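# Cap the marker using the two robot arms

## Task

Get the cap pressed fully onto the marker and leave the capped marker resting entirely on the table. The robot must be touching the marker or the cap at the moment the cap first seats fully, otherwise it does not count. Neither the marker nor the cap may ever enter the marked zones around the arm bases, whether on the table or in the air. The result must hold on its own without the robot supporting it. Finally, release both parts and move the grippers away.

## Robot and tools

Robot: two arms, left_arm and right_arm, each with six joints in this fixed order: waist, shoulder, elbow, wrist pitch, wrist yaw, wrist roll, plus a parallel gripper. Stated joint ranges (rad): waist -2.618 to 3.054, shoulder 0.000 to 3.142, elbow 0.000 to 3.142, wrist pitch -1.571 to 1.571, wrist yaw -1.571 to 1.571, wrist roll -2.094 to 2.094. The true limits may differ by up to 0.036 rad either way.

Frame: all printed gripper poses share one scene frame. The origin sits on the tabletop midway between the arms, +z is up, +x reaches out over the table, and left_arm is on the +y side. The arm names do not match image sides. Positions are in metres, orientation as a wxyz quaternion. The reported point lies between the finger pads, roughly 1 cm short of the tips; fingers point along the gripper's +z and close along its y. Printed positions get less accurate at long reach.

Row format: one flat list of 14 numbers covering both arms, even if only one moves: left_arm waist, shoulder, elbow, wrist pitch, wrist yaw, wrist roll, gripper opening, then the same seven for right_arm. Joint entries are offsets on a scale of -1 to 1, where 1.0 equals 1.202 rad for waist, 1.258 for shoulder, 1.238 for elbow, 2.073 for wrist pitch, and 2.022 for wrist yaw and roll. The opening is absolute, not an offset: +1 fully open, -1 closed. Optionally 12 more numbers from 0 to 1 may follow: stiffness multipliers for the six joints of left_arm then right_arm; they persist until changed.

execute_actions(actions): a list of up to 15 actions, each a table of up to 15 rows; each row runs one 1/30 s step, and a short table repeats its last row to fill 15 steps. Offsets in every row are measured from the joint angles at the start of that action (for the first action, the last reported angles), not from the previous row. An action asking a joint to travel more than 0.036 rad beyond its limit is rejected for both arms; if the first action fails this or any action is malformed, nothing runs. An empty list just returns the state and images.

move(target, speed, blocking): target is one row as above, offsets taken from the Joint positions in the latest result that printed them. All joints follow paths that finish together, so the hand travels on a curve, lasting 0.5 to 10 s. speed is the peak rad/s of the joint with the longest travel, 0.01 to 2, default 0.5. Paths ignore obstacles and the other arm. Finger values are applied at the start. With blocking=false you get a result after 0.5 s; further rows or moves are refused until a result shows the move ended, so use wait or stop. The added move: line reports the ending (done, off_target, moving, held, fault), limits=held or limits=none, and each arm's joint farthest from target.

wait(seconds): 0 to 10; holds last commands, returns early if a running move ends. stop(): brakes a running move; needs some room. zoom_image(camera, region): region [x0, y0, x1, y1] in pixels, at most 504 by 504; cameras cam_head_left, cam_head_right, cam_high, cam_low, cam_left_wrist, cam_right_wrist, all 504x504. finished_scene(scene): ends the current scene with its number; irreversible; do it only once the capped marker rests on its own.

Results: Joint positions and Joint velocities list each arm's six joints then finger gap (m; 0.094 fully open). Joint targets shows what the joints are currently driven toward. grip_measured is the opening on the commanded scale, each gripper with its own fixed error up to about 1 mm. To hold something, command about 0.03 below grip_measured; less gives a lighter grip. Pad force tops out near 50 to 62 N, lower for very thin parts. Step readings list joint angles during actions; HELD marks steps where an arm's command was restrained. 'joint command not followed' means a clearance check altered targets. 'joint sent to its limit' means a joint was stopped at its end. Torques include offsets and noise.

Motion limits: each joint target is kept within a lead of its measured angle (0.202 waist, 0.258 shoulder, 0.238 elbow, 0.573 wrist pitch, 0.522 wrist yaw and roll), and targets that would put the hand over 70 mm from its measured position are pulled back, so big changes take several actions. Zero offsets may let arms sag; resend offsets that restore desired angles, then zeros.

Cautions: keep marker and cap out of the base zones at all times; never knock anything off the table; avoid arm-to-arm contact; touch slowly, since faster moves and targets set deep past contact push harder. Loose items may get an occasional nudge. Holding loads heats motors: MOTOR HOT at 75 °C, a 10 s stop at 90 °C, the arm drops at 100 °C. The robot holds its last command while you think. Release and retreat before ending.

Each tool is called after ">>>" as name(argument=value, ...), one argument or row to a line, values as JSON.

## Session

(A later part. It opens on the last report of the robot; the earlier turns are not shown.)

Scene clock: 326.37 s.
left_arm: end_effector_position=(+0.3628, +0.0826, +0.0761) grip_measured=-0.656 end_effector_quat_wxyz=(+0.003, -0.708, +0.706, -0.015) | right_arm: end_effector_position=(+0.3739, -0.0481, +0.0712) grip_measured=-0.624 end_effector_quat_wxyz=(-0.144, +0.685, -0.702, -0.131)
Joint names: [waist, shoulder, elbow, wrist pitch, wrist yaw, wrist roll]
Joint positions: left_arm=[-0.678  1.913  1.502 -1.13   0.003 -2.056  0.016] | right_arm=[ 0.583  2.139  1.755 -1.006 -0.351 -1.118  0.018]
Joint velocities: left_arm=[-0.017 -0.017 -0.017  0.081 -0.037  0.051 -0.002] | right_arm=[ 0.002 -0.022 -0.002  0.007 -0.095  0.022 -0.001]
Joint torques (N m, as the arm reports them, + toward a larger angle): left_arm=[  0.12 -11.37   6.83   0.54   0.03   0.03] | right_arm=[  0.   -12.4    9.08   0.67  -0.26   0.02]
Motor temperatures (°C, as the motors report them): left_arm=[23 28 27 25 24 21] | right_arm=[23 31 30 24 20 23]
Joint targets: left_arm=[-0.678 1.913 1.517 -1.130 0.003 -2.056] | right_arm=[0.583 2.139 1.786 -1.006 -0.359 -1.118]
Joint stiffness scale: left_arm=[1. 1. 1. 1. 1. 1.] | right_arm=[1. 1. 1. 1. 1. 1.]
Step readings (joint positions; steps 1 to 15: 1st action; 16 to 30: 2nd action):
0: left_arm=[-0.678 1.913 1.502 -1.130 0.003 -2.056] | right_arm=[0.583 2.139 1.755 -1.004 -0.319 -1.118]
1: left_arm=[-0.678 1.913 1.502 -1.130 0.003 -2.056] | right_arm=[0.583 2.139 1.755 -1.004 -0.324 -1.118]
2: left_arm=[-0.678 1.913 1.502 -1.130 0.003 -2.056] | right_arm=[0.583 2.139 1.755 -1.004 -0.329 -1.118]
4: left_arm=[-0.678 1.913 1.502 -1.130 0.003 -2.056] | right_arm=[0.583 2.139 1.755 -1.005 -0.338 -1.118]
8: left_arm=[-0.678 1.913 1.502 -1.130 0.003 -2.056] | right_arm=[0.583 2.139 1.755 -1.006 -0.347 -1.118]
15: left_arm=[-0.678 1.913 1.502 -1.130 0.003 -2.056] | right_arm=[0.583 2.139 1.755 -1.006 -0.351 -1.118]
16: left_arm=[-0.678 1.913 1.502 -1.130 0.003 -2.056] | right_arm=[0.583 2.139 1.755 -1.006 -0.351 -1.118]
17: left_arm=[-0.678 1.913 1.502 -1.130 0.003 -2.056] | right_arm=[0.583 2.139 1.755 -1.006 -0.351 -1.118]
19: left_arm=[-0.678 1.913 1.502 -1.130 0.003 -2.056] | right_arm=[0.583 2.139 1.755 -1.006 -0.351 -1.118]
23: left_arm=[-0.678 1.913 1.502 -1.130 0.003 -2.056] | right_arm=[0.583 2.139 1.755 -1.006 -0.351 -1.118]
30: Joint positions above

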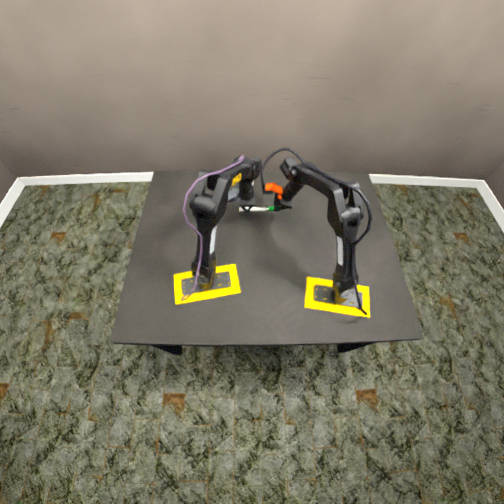

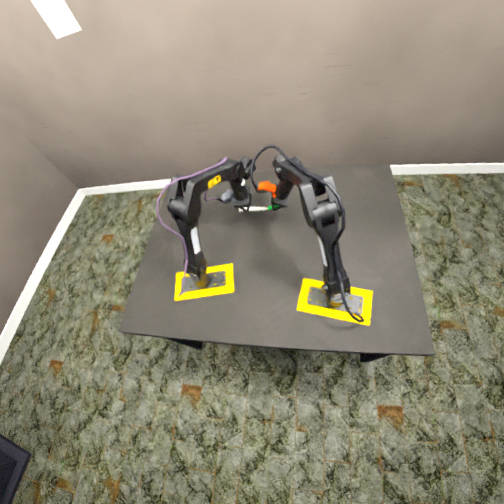

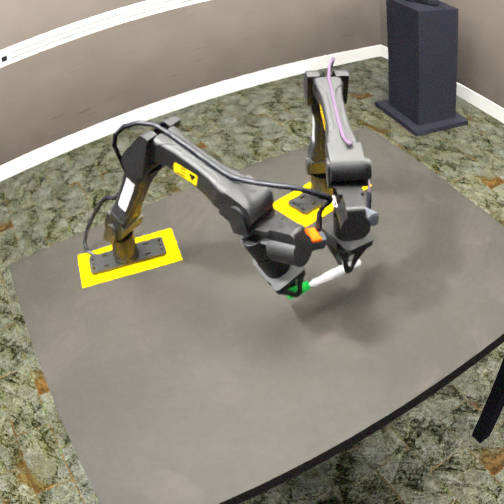

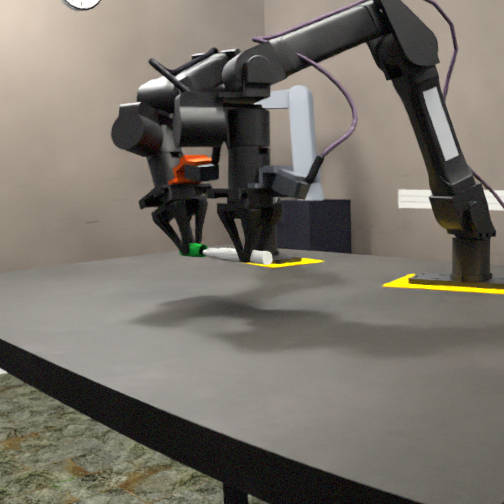

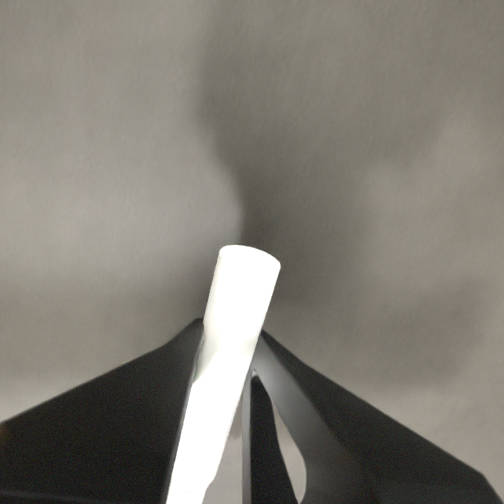

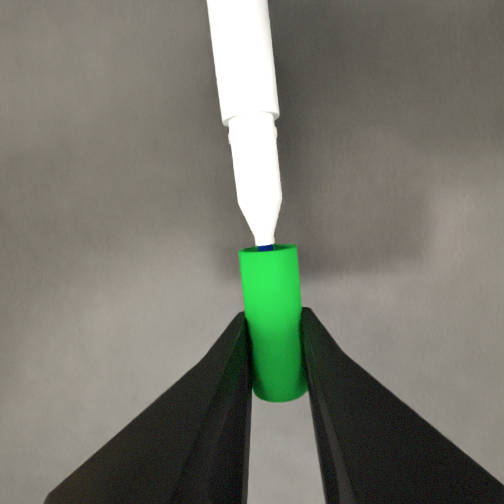

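>>> move(
  target=[0,0,0.012,0,0,0,-0.69,0.04,0.018,0.05,0,-0.003,0.024,-0.66],
  speed=0.06,
)

>>> zoom_image(
  camera="cam_low",
  region=[150,210,290,290],
)

Scene clock: 335.70 s.
left_arm: end_effector_position=(+0.3628, +0.0826, +0.0761) grip_measured=-0.656 end_effector_quat_wxyz=(+0.003, -0.708, +0.706, -0.015) | right_arm: end_effector_position=(+0.3724, -0.0331, +0.0700) grip_measured=-0.624 end_effector_quat_wxyz=(-0.142, +0.685, -0.703, -0.131)
Joint names: [waist, shoulder, elbow, wrist pitch, wrist yaw, wrist roll]
Joint positions: left_arm=[-0.678  1.913  1.502 -1.13   0.003 -2.056  0.016] | right_arm=[ 0.618  2.16   1.784 -1.006 -0.342 -1.08   0.018]
Joint velocities: left_arm=[-0.012  0.002  0.002 -0.022 -0.037 -0.007 -0.   ] | right_arm=[ 0.007  0.012 -0.012 -0.007 -0.022 -0.022  0.001]
Joint torques (N m, as the arm reports them, + toward a larger angle): left_arm=[  0.04 -11.4    6.86   0.53   0.02   0.03] | right_arm=[  1.08 -12.36   9.28   0.69  -0.32   0.09]
Motor temperatures (°C, as the motors report them): left_arm=[23 28 27 25 24 21] | right_arm=[23 31 30 24 20 23]
Joint targets: left_arm=[-0.678 1.913 1.517 -1.130 0.003 -2.056] | right_arm=[0.631 2.162 1.817 -1.006 -0.357 -1.069]
Joint stiffness scale: left_arm=[1. 1. 1. 1. 1. 1.] | right_arm=[1. 1. 1. 1. 1. 1.]
move: off_target (right_arm); limits=none; left_arm: farthest joint: the elbow, 0.015 radians from its target (0.015 radians at the start); right_arm: farthest joint: the elbow, 0.033 radians from its target (0.062 radians at the start)

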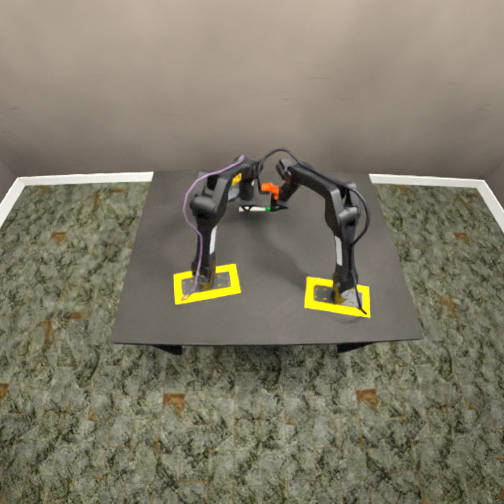

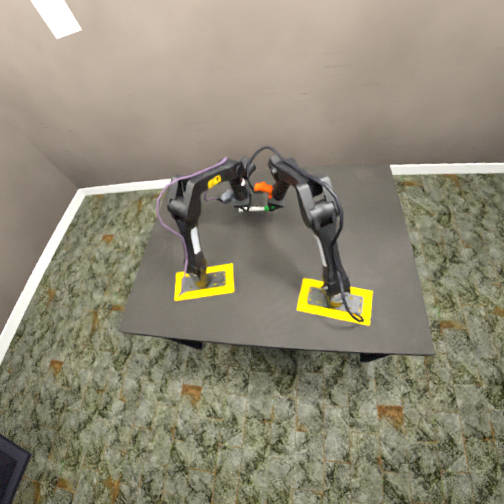

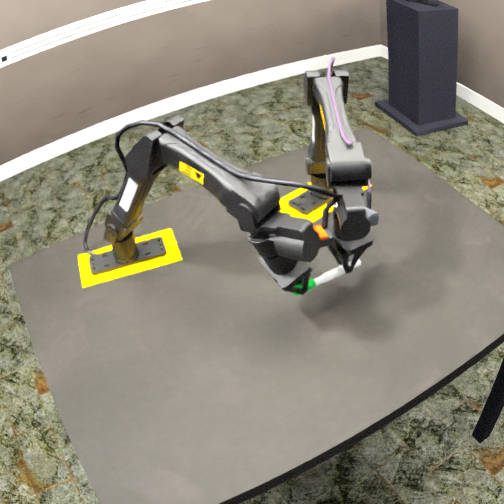

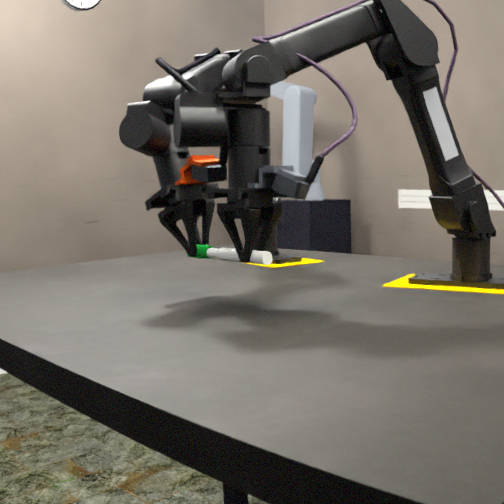

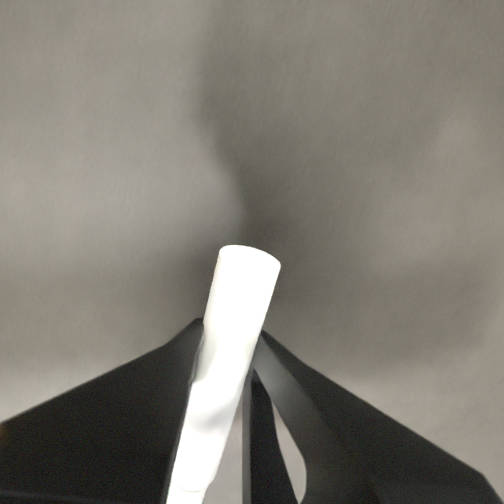

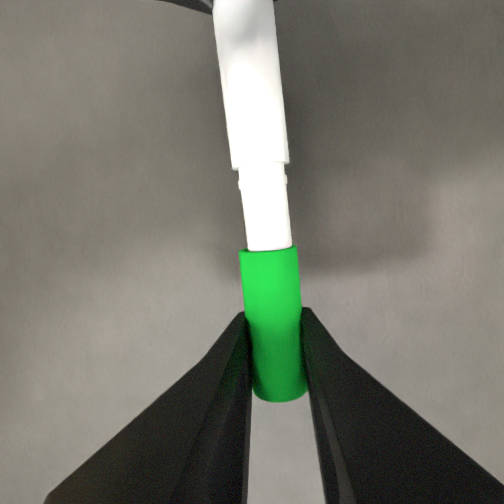

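Region (150, 210, 290, 290) of cam_low's 504x504 image, scaled by 3.600, with more detail than that image has; it fills the top 288 rows of this view, and the rest is white.

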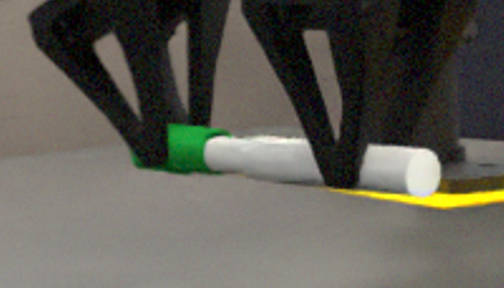

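>>> move(
  target=[0,0,0.012,0,0,0,-0.69,0.046,0.021,0.056,0.002,-0.006,0.028,-0.66],
  speed=0.06,
)

Scene clock: 340.50 s.
left_arm: end_effector_position=(+0.3626, +0.0828, +0.0761) grip_measured=-0.656 end_effector_quat_wxyz=(+0.003, -0.707, +0.707, -0.014) | right_arm: end_effector_position=(+0.3722, -0.0153, +0.0695) grip_measured=-0.624 end_effector_quat_wxyz=(-0.142, +0.683, -0.705, -0.128)
Joint names: [waist, shoulder, elbow, wrist pitch, wrist yaw, wrist roll]
Joint positions: left_arm=[-0.678  1.913  1.502 -1.131  0.003 -2.054  0.016] | right_arm=[ 0.657  2.185  1.821 -1.002 -0.329 -1.034  0.018]
Joint velocities: left_arm=[-0.022 -0.002  0.002 -0.007 -0.007 -0.007 -0.001] | right_arm=[ 0.012  0.012 -0.017 -0.066  0.022  0.051  0.001]
Joint torques (N m, as the arm reports them, + toward a larger angle): left_arm=[  0.11 -11.38   6.85   0.53   0.02   0.  ] | right_arm=[  1.39 -12.7    9.19   0.72  -0.41   0.12]
Motor temperatures (°C, as the motors report them): left_arm=[23 28 27 25 24 21] | right_arm=[23 31 30 24 21 23]
Joint targets: left_arm=[-0.678 1.913 1.517 -1.130 0.003 -2.056] | right_arm=[0.673 2.186 1.853 -1.002 -0.354 -1.024]
Joint stiffness scale: left_arm=[1. 1. 1. 1. 1. 1.] | right_arm=[1. 1. 1. 1. 1. 1.]
move: off_target (right_arm); limits=none; left_arm: farthest joint: the elbow, 0.015 radians from its target (0.015 radians at the start); right_arm: farthest joint: the elbow, 0.032 radians from its target (0.070 radians at the start)

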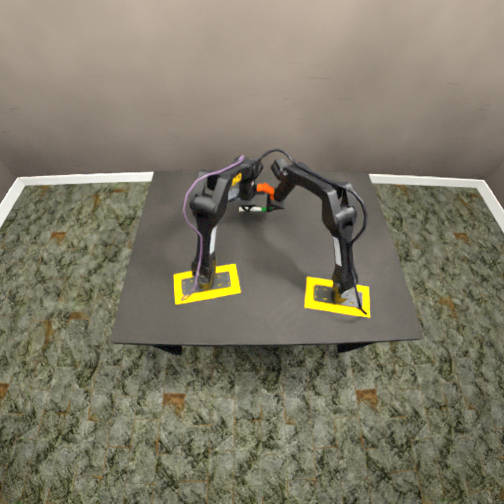

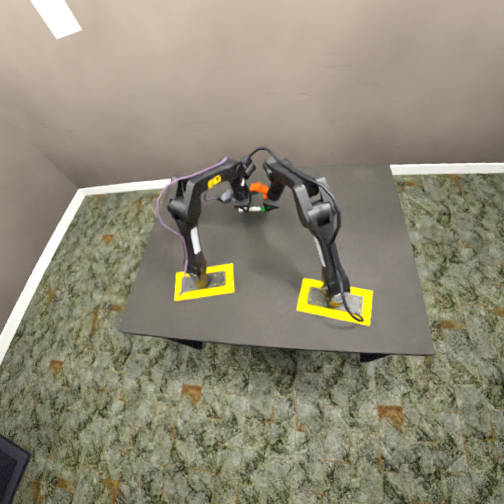

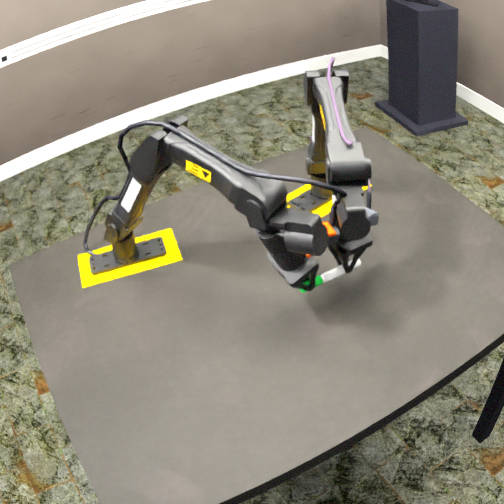

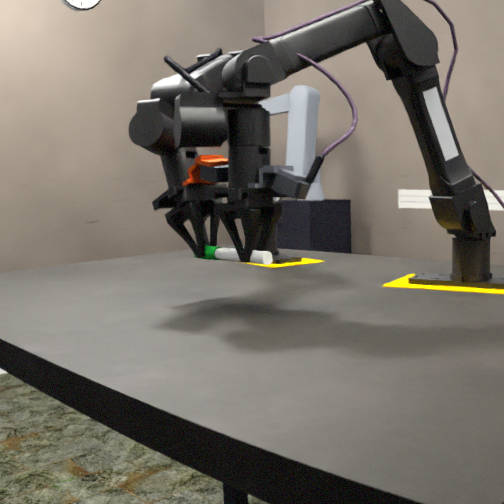

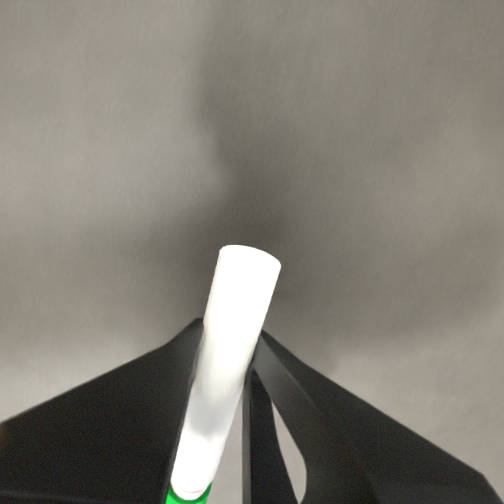

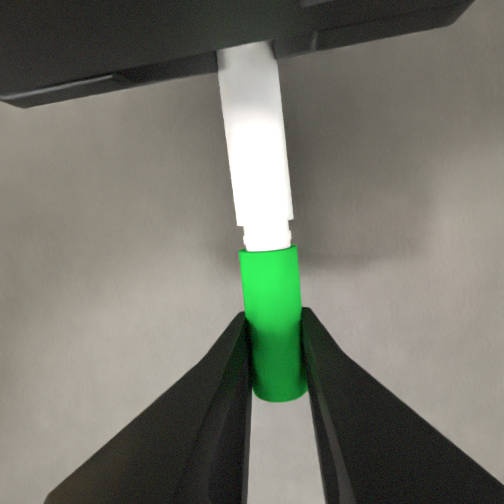

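>>> move(
  target=[-0.015,0,0.012,0,0,0,-0.69,0.05,0.012,0.045,0.002,-0.02,0.018,-0.66],
  speed=0.06,
)

Scene clock: 349.60 s.
left_arm: end_effector_position=(+0.3615, +0.0834, +0.0761) grip_measured=-0.656 end_effector_quat_wxyz=(+0.002, -0.706, +0.708, -0.012) | right_arm: end_effector_position=(+0.3716, -0.0142, +0.0690) grip_measured=-0.624 end_effector_quat_wxyz=(-0.141, +0.683, -0.706, -0.124)
Joint names: [waist, shoulder, elbow, wrist pitch, wrist yaw, wrist roll]
Joint positions: left_arm=[-0.678  1.913  1.502 -1.136  0.003 -2.052  0.016] | right_arm=[ 0.664  2.185  1.821 -1.001 -0.318 -1.027  0.018]
Joint velocities: left_arm=[ 0.007 -0.012 -0.017  0.037  0.066  0.037  0.001] | right_arm=[ 0.002 -0.017 -0.012 -0.007 -0.037  0.037 -0.   ]
Joint torques (N m, as the arm reports them, + toward a larger angle): left_arm=[  0.05 -11.35   5.79   0.51   0.02   0.03] | right_arm=[  0.01 -12.86   6.88   0.71  -0.21   0.02]
Motor temperatures (°C, as the motors report them): left_arm=[23 28 27 25 24 21] | right_arm=[23 31 30 24 21 23]
Joint targets: left_arm=[-0.678 1.913 1.502 -1.136 0.003 -2.052] | right_arm=[0.664 2.185 1.821 -1.001 -0.323 -1.027]
Joint stiffness scale: left_arm=[1. 1. 1. 1. 1. 1.] | right_arm=[1. 1. 1. 1. 1. 1.]
move: held (left_arm, right_arm); limits=held; held on 17 of 37 steps (right_arm, left_arm), including the last (right_arm, left_arm); left_arm: farthest joint: the waist, 0.018 radians from its target (0.018 radians at the start); right_arm: farthest joint: the elbow, 0.056 radians from its target (0.056 radians at the start)
joint command not followed: on one or more control steps a check withheld the commanded joint targets of the left arm, and it was not sent them on those steps. On the call's last step the targets were still withheld.
cause: the commanded joint targets would bring a part of the robot too close to another arm (this arm's wrist (the part past the wrist pitch) and the other arm's wrist (the part past the wrist pitch)); next, command targets that bring no part of the robot closer to that arm.
joint command not followed: on one or more control steps a check withheld the commanded joint targets of the right arm, and it was not sent them on those steps. On the call's last step the targets were still withheld.
cause: the commanded joint targets would bring a part of the robot too close to another arm (this arm's wrist (the part past the wrist pitch) and the other arm's wrist (the part past the wrist pitch)); next, command targets that bring no part of the robot closer to that arm.

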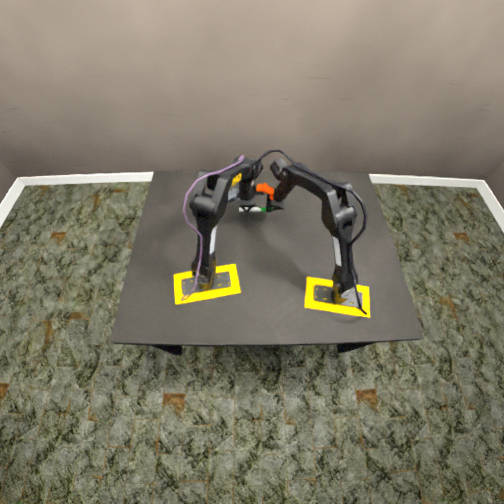

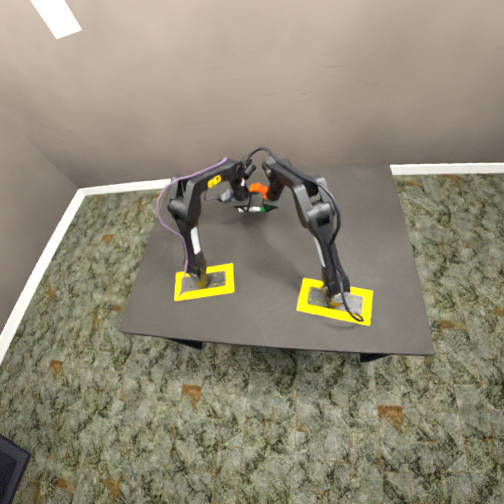

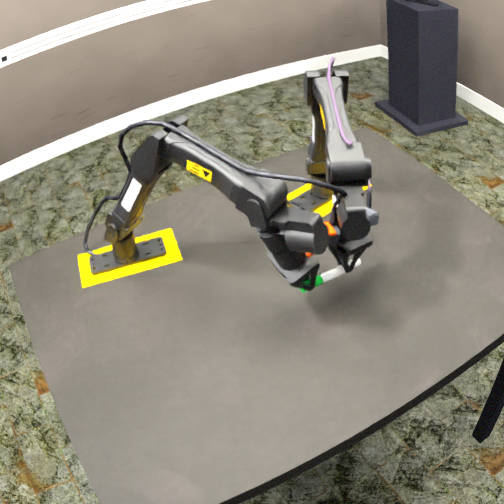

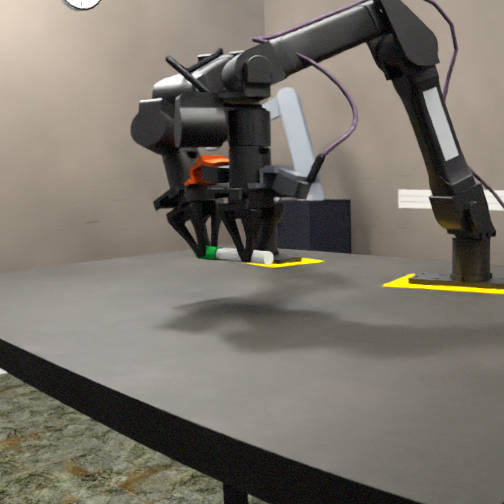

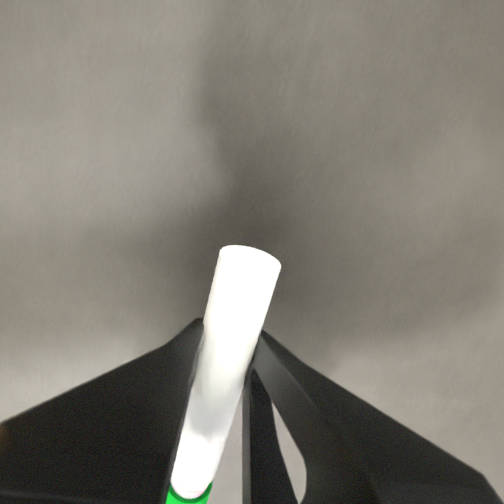

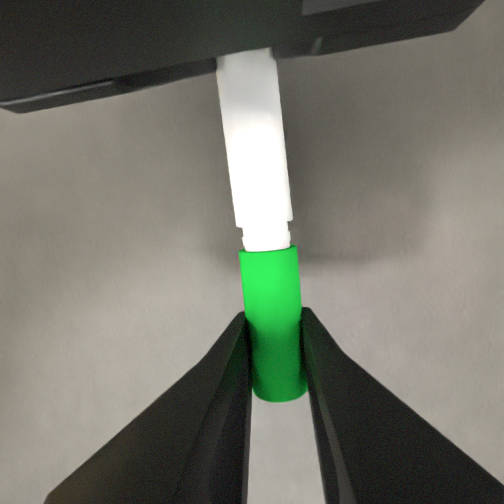

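>>> move(
  target=[0,0,0.012,0,0.035,0,-0.69,0,0,0.025,0,-0.05,0,-0.66],
  speed=0.06,
)

Scene clock: 363.73 s.
left_arm: end_effector_position=(+0.3569, +0.0810, +0.0761) grip_measured=-0.656 end_effector_quat_wxyz=(-0.011, -0.707, +0.707, -0.010) | right_arm: end_effector_position=(+0.3672, -0.0117, +0.0702) grip_measured=-0.624 end_effector_quat_wxyz=(-0.140, +0.681, -0.705, -0.140)
Joint names: [waist, shoulder, elbow, wrist pitch, wrist yaw, wrist roll]
Joint positions: left_arm=[-0.678  1.913  1.502 -1.148  0.028 -2.052  0.016] | right_arm=[ 0.661  2.185  1.821 -1.012 -0.349 -1.027  0.018]
Joint velocities: left_arm=[ 0.007  0.002 -0.022  0.007  0.007  0.037 -0.001] | right_arm=[-0.007  0.007 -0.007  0.022  0.037 -0.037  0.   ]
Joint torques (N m, as the arm reports them, + toward a larger angle): left_arm=[ -0.05 -11.39   6.85   0.61   0.42   0.04] | right_arm=[  0.19 -12.89   9.11   0.82  -0.85   0.02]
Motor temperatures (°C, as the motors report them): left_arm=[23 28 27 25 24 21] | right_arm=[23 32 29 24 21 23]
Joint targets: left_arm=[-0.679 1.913 1.517 -1.136 0.073 -2.052] | right_arm=[0.664 2.185 1.852 -1.001 -0.419 -1.027]
Joint stiffness scale: left_arm=[1. 1. 1. 1. 1. 1.] | right_arm=[1. 1. 1. 1. 1. 1.]
move: off_target (left_arm, right_arm); limits=none; left_arm: farthest joint: the wrist yaw, 0.046 radians from its target (0.071 radians at the start); right_arm: farthest joint: the wrist yaw, 0.070 radians from its target (0.101 radians at the start)

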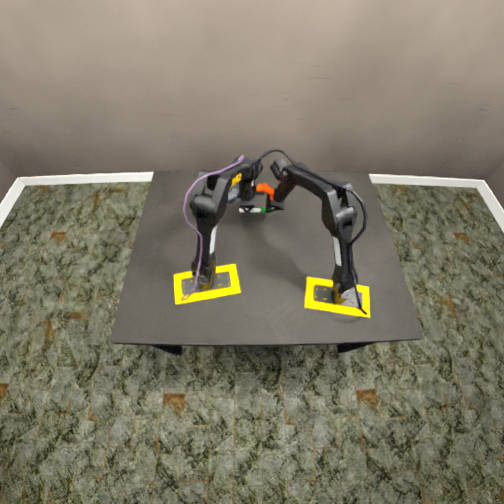

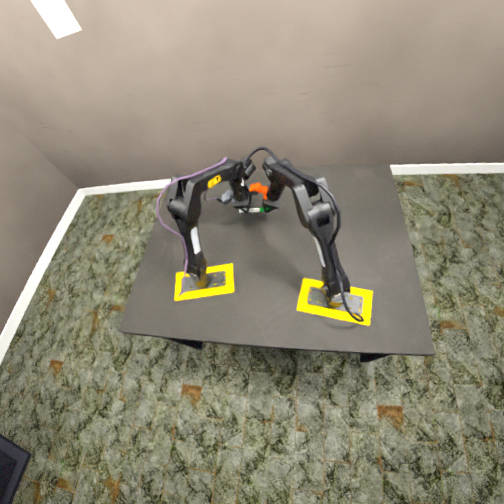

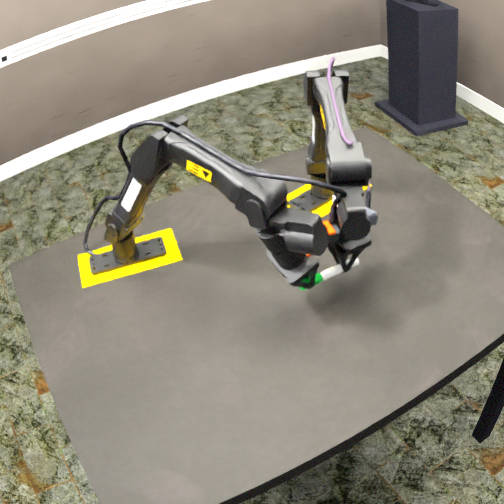

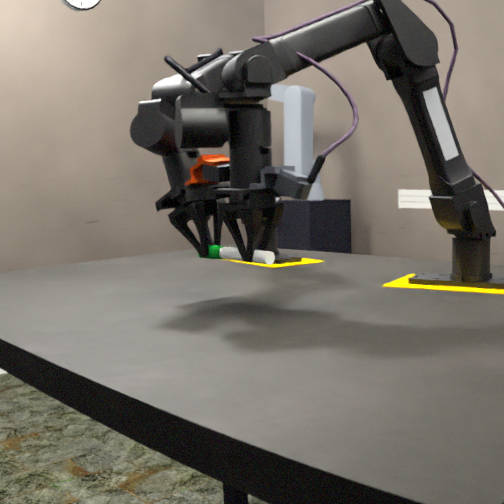

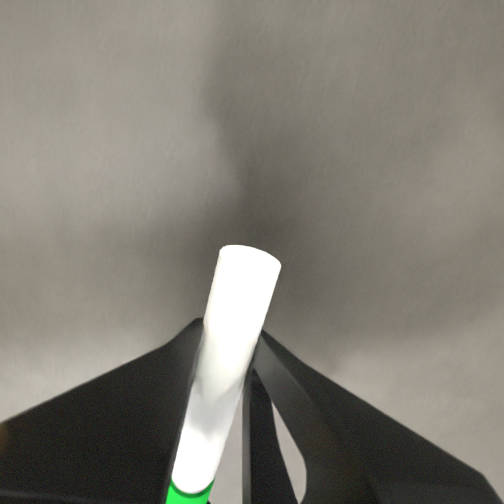

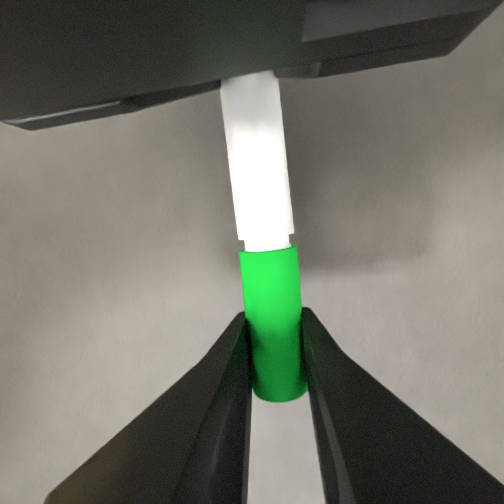

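>>> move(
  target=[0,0,0.012,0.018,0.08,0,-0.7,0,0,0.025,0.018,-0.095,0,-0.67],
  speed=0.08,
)

Scene clock: 372.87 s.
left_arm: end_effector_position=(+0.3515, +0.0784, +0.0766) grip_measured=-0.656 end_effector_quat_wxyz=(-0.038, -0.709, +0.704, -0.011) | right_arm: end_effector_position=(+0.3626, -0.0126, +0.0726) grip_measured=-0.624 end_effector_quat_wxyz=(-0.137, +0.673, -0.707, -0.166)
Joint names: [waist, shoulder, elbow, wrist pitch, wrist yaw, wrist roll]
Joint positions: left_arm=[-0.665  1.913  1.502 -1.163  0.08  -2.049  0.016] | right_arm=[ 0.646  2.185  1.821 -1.033 -0.4   -1.027  0.018]
Joint velocities: left_arm=[-0.007 -0.007 -0.007  0.007 -0.022 -0.007 -0.   ] | right_arm=[-0.002 -0.012  0.007 -0.037  0.037  0.11  -0.   ]
Joint torques (N m, as the arm reports them, + toward a larger angle): left_arm=[ -1.09 -11.36   6.74   0.93   1.06  -0.01] | right_arm=[  1.25 -12.79   9.08   1.21  -1.53   0.01]
Motor temperatures (°C, as the motors report them): left_arm=[23 29 27 25 24 21] | right_arm=[23 32 30 25 21 23]
Joint targets: left_arm=[-0.678 1.913 1.517 -1.111 0.190 -2.052] | right_arm=[0.661 2.185 1.852 -0.975 -0.541 -1.027]
Joint stiffness scale: left_arm=[1. 1. 1. 1. 1. 1.] | right_arm=[1. 1. 1. 1. 1. 1.]
move: off_target (left_arm, right_arm); limits=none; left_arm: farthest joint: the wrist yaw, 0.110 radians from its target (0.162 radians at the start); right_arm: farthest joint: the wrist yaw, 0.141 radians from its target (0.192 radians at the start)

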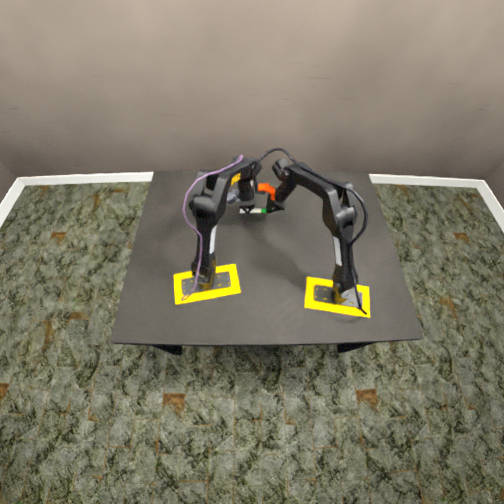

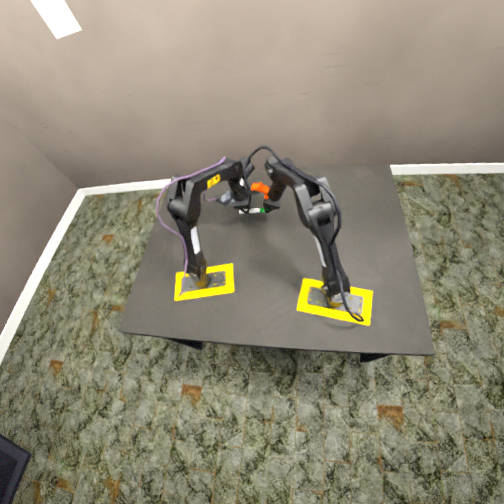

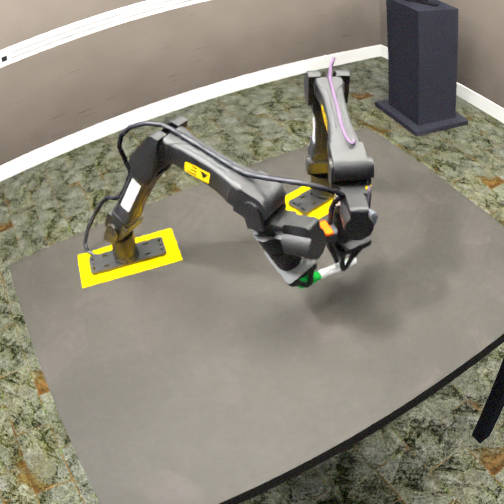

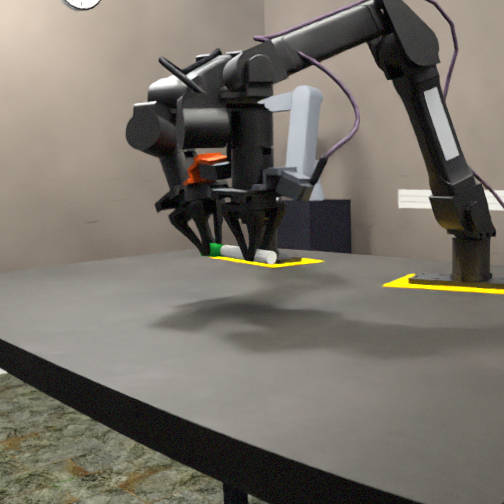

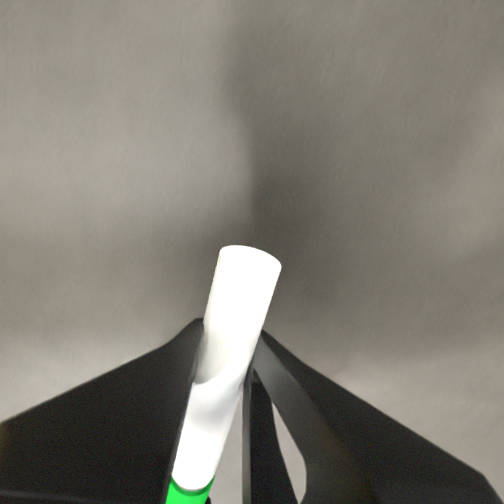

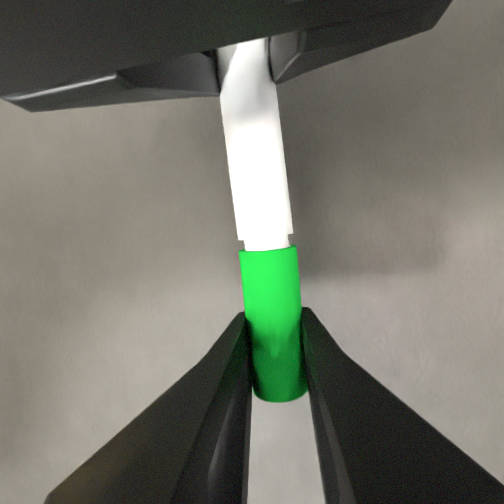

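>>> move(
  target=[-0.05,0,0.012,0.045,0.12,0,-0.7,0.06,0,0.025,0.05,-0.14,0,-0.67],
  speed=0.1,
)

Scene clock: 382.00 s.
left_arm: end_effector_position=(+0.3496, +0.0774, +0.0768) grip_measured=-0.656 end_effector_quat_wxyz=(-0.044, -0.708, +0.704, -0.010) | right_arm: end_effector_position=(+0.3603, -0.0160, +0.0714) grip_measured=-0.624 end_effector_quat_wxyz=(-0.129, +0.672, -0.710, -0.164)
Joint names: [waist, shoulder, elbow, wrist pitch, wrist yaw, wrist roll]
Joint positions: left_arm=[-0.665  1.913  1.502 -1.168  0.09  -2.046  0.016] | right_arm=[ 0.645  2.185  1.821 -1.049 -0.392 -1.027  0.018]
Joint velocities: left_arm=[ 0.002 -0.027  0.012  0.022 -0.022 -0.037  0.   ] | right_arm=[-0.012 -0.002 -0.017  0.022 -0.037 -0.007 -0.   ]
Joint torques (N m, as the arm reports them, + toward a larger angle): left_arm=[  0.02 -11.27   5.64   0.44   0.09   0.03] | right_arm=[  0.06 -12.75   6.8    0.71  -0.34   0.02]
Motor temperatures (°C, as the motors report them): left_arm=[23 29 27 25 24 21] | right_arm=[23 32 30 25 23 23]
Joint targets: left_arm=[-0.665 1.913 1.502 -1.168 0.094 -2.047] | right_arm=[0.646 2.185 1.821 -1.042 -0.407 -1.027]
Joint stiffness scale: left_arm=[1. 1. 1. 1. 1. 1.] | right_arm=[1. 1. 1. 1. 1. 1.]
move: held (left_arm, right_arm); limits=held; held on 43 of 92 steps (right_arm, left_arm), including the last (right_arm, left_arm); left_arm: farthest joint: the wrist yaw, 0.233 radians from its target (0.242 radians at the start); right_arm: farthest joint: the wrist yaw, 0.292 radians from its target (0.283 radians at the start)
joint command not followed: on one or more control steps a check withheld the commanded joint targets of the left arm, and it was not sent them on those steps. On the call's last step the targets were still withheld.
cause: the commanded joint targets would bring a part of the robot too close to another arm (this arm's wrist (the part past the wrist pitch) and the other arm's wrist (the part past the wrist pitch)); next, command targets that bring no part of the robot closer to that arm.
joint command not followed: on one or more control steps a check withheld the commanded joint targets of the right arm, and it was not sent them on those steps. On the call's last step the targets were still withheld.
cause: the commanded joint targets would bring a part of the robot too close to another arm (this arm's wrist (the part past the wrist pitch) and the other arm's wrist (the part past the wrist pitch)); next, command targets that bring no part of the robot closer to that arm.

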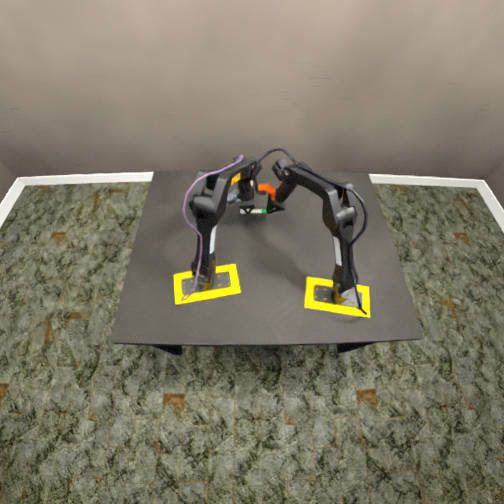

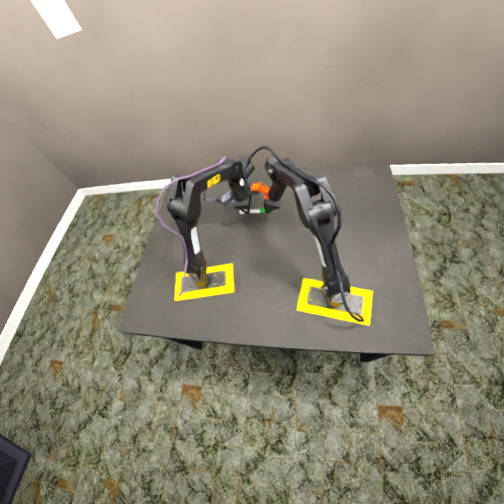

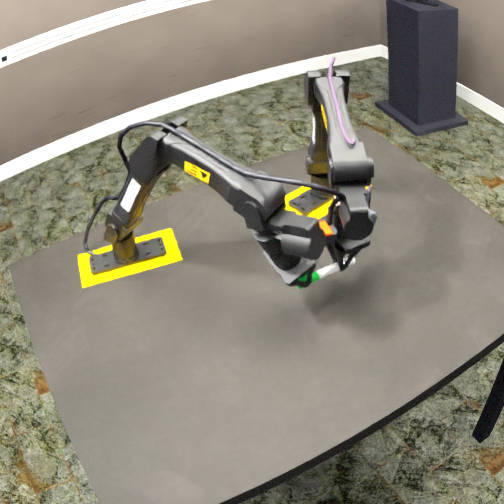

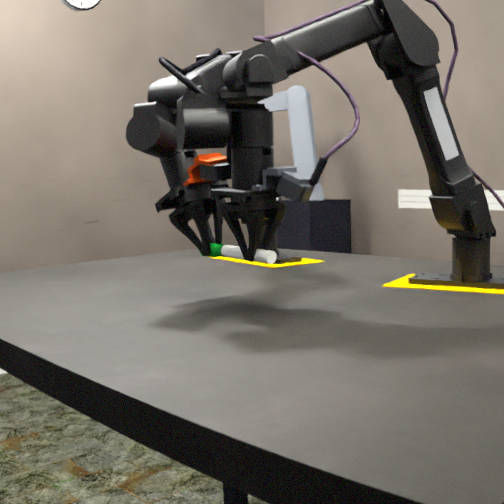

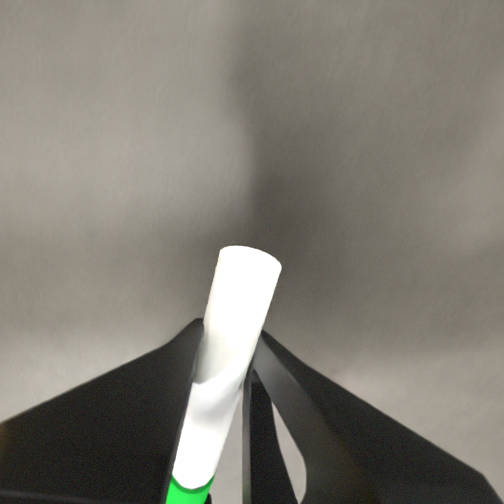

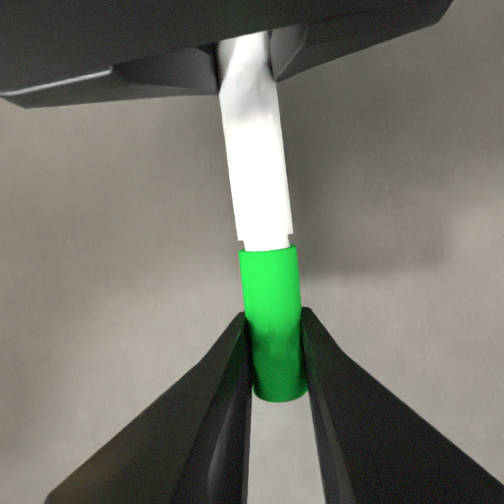

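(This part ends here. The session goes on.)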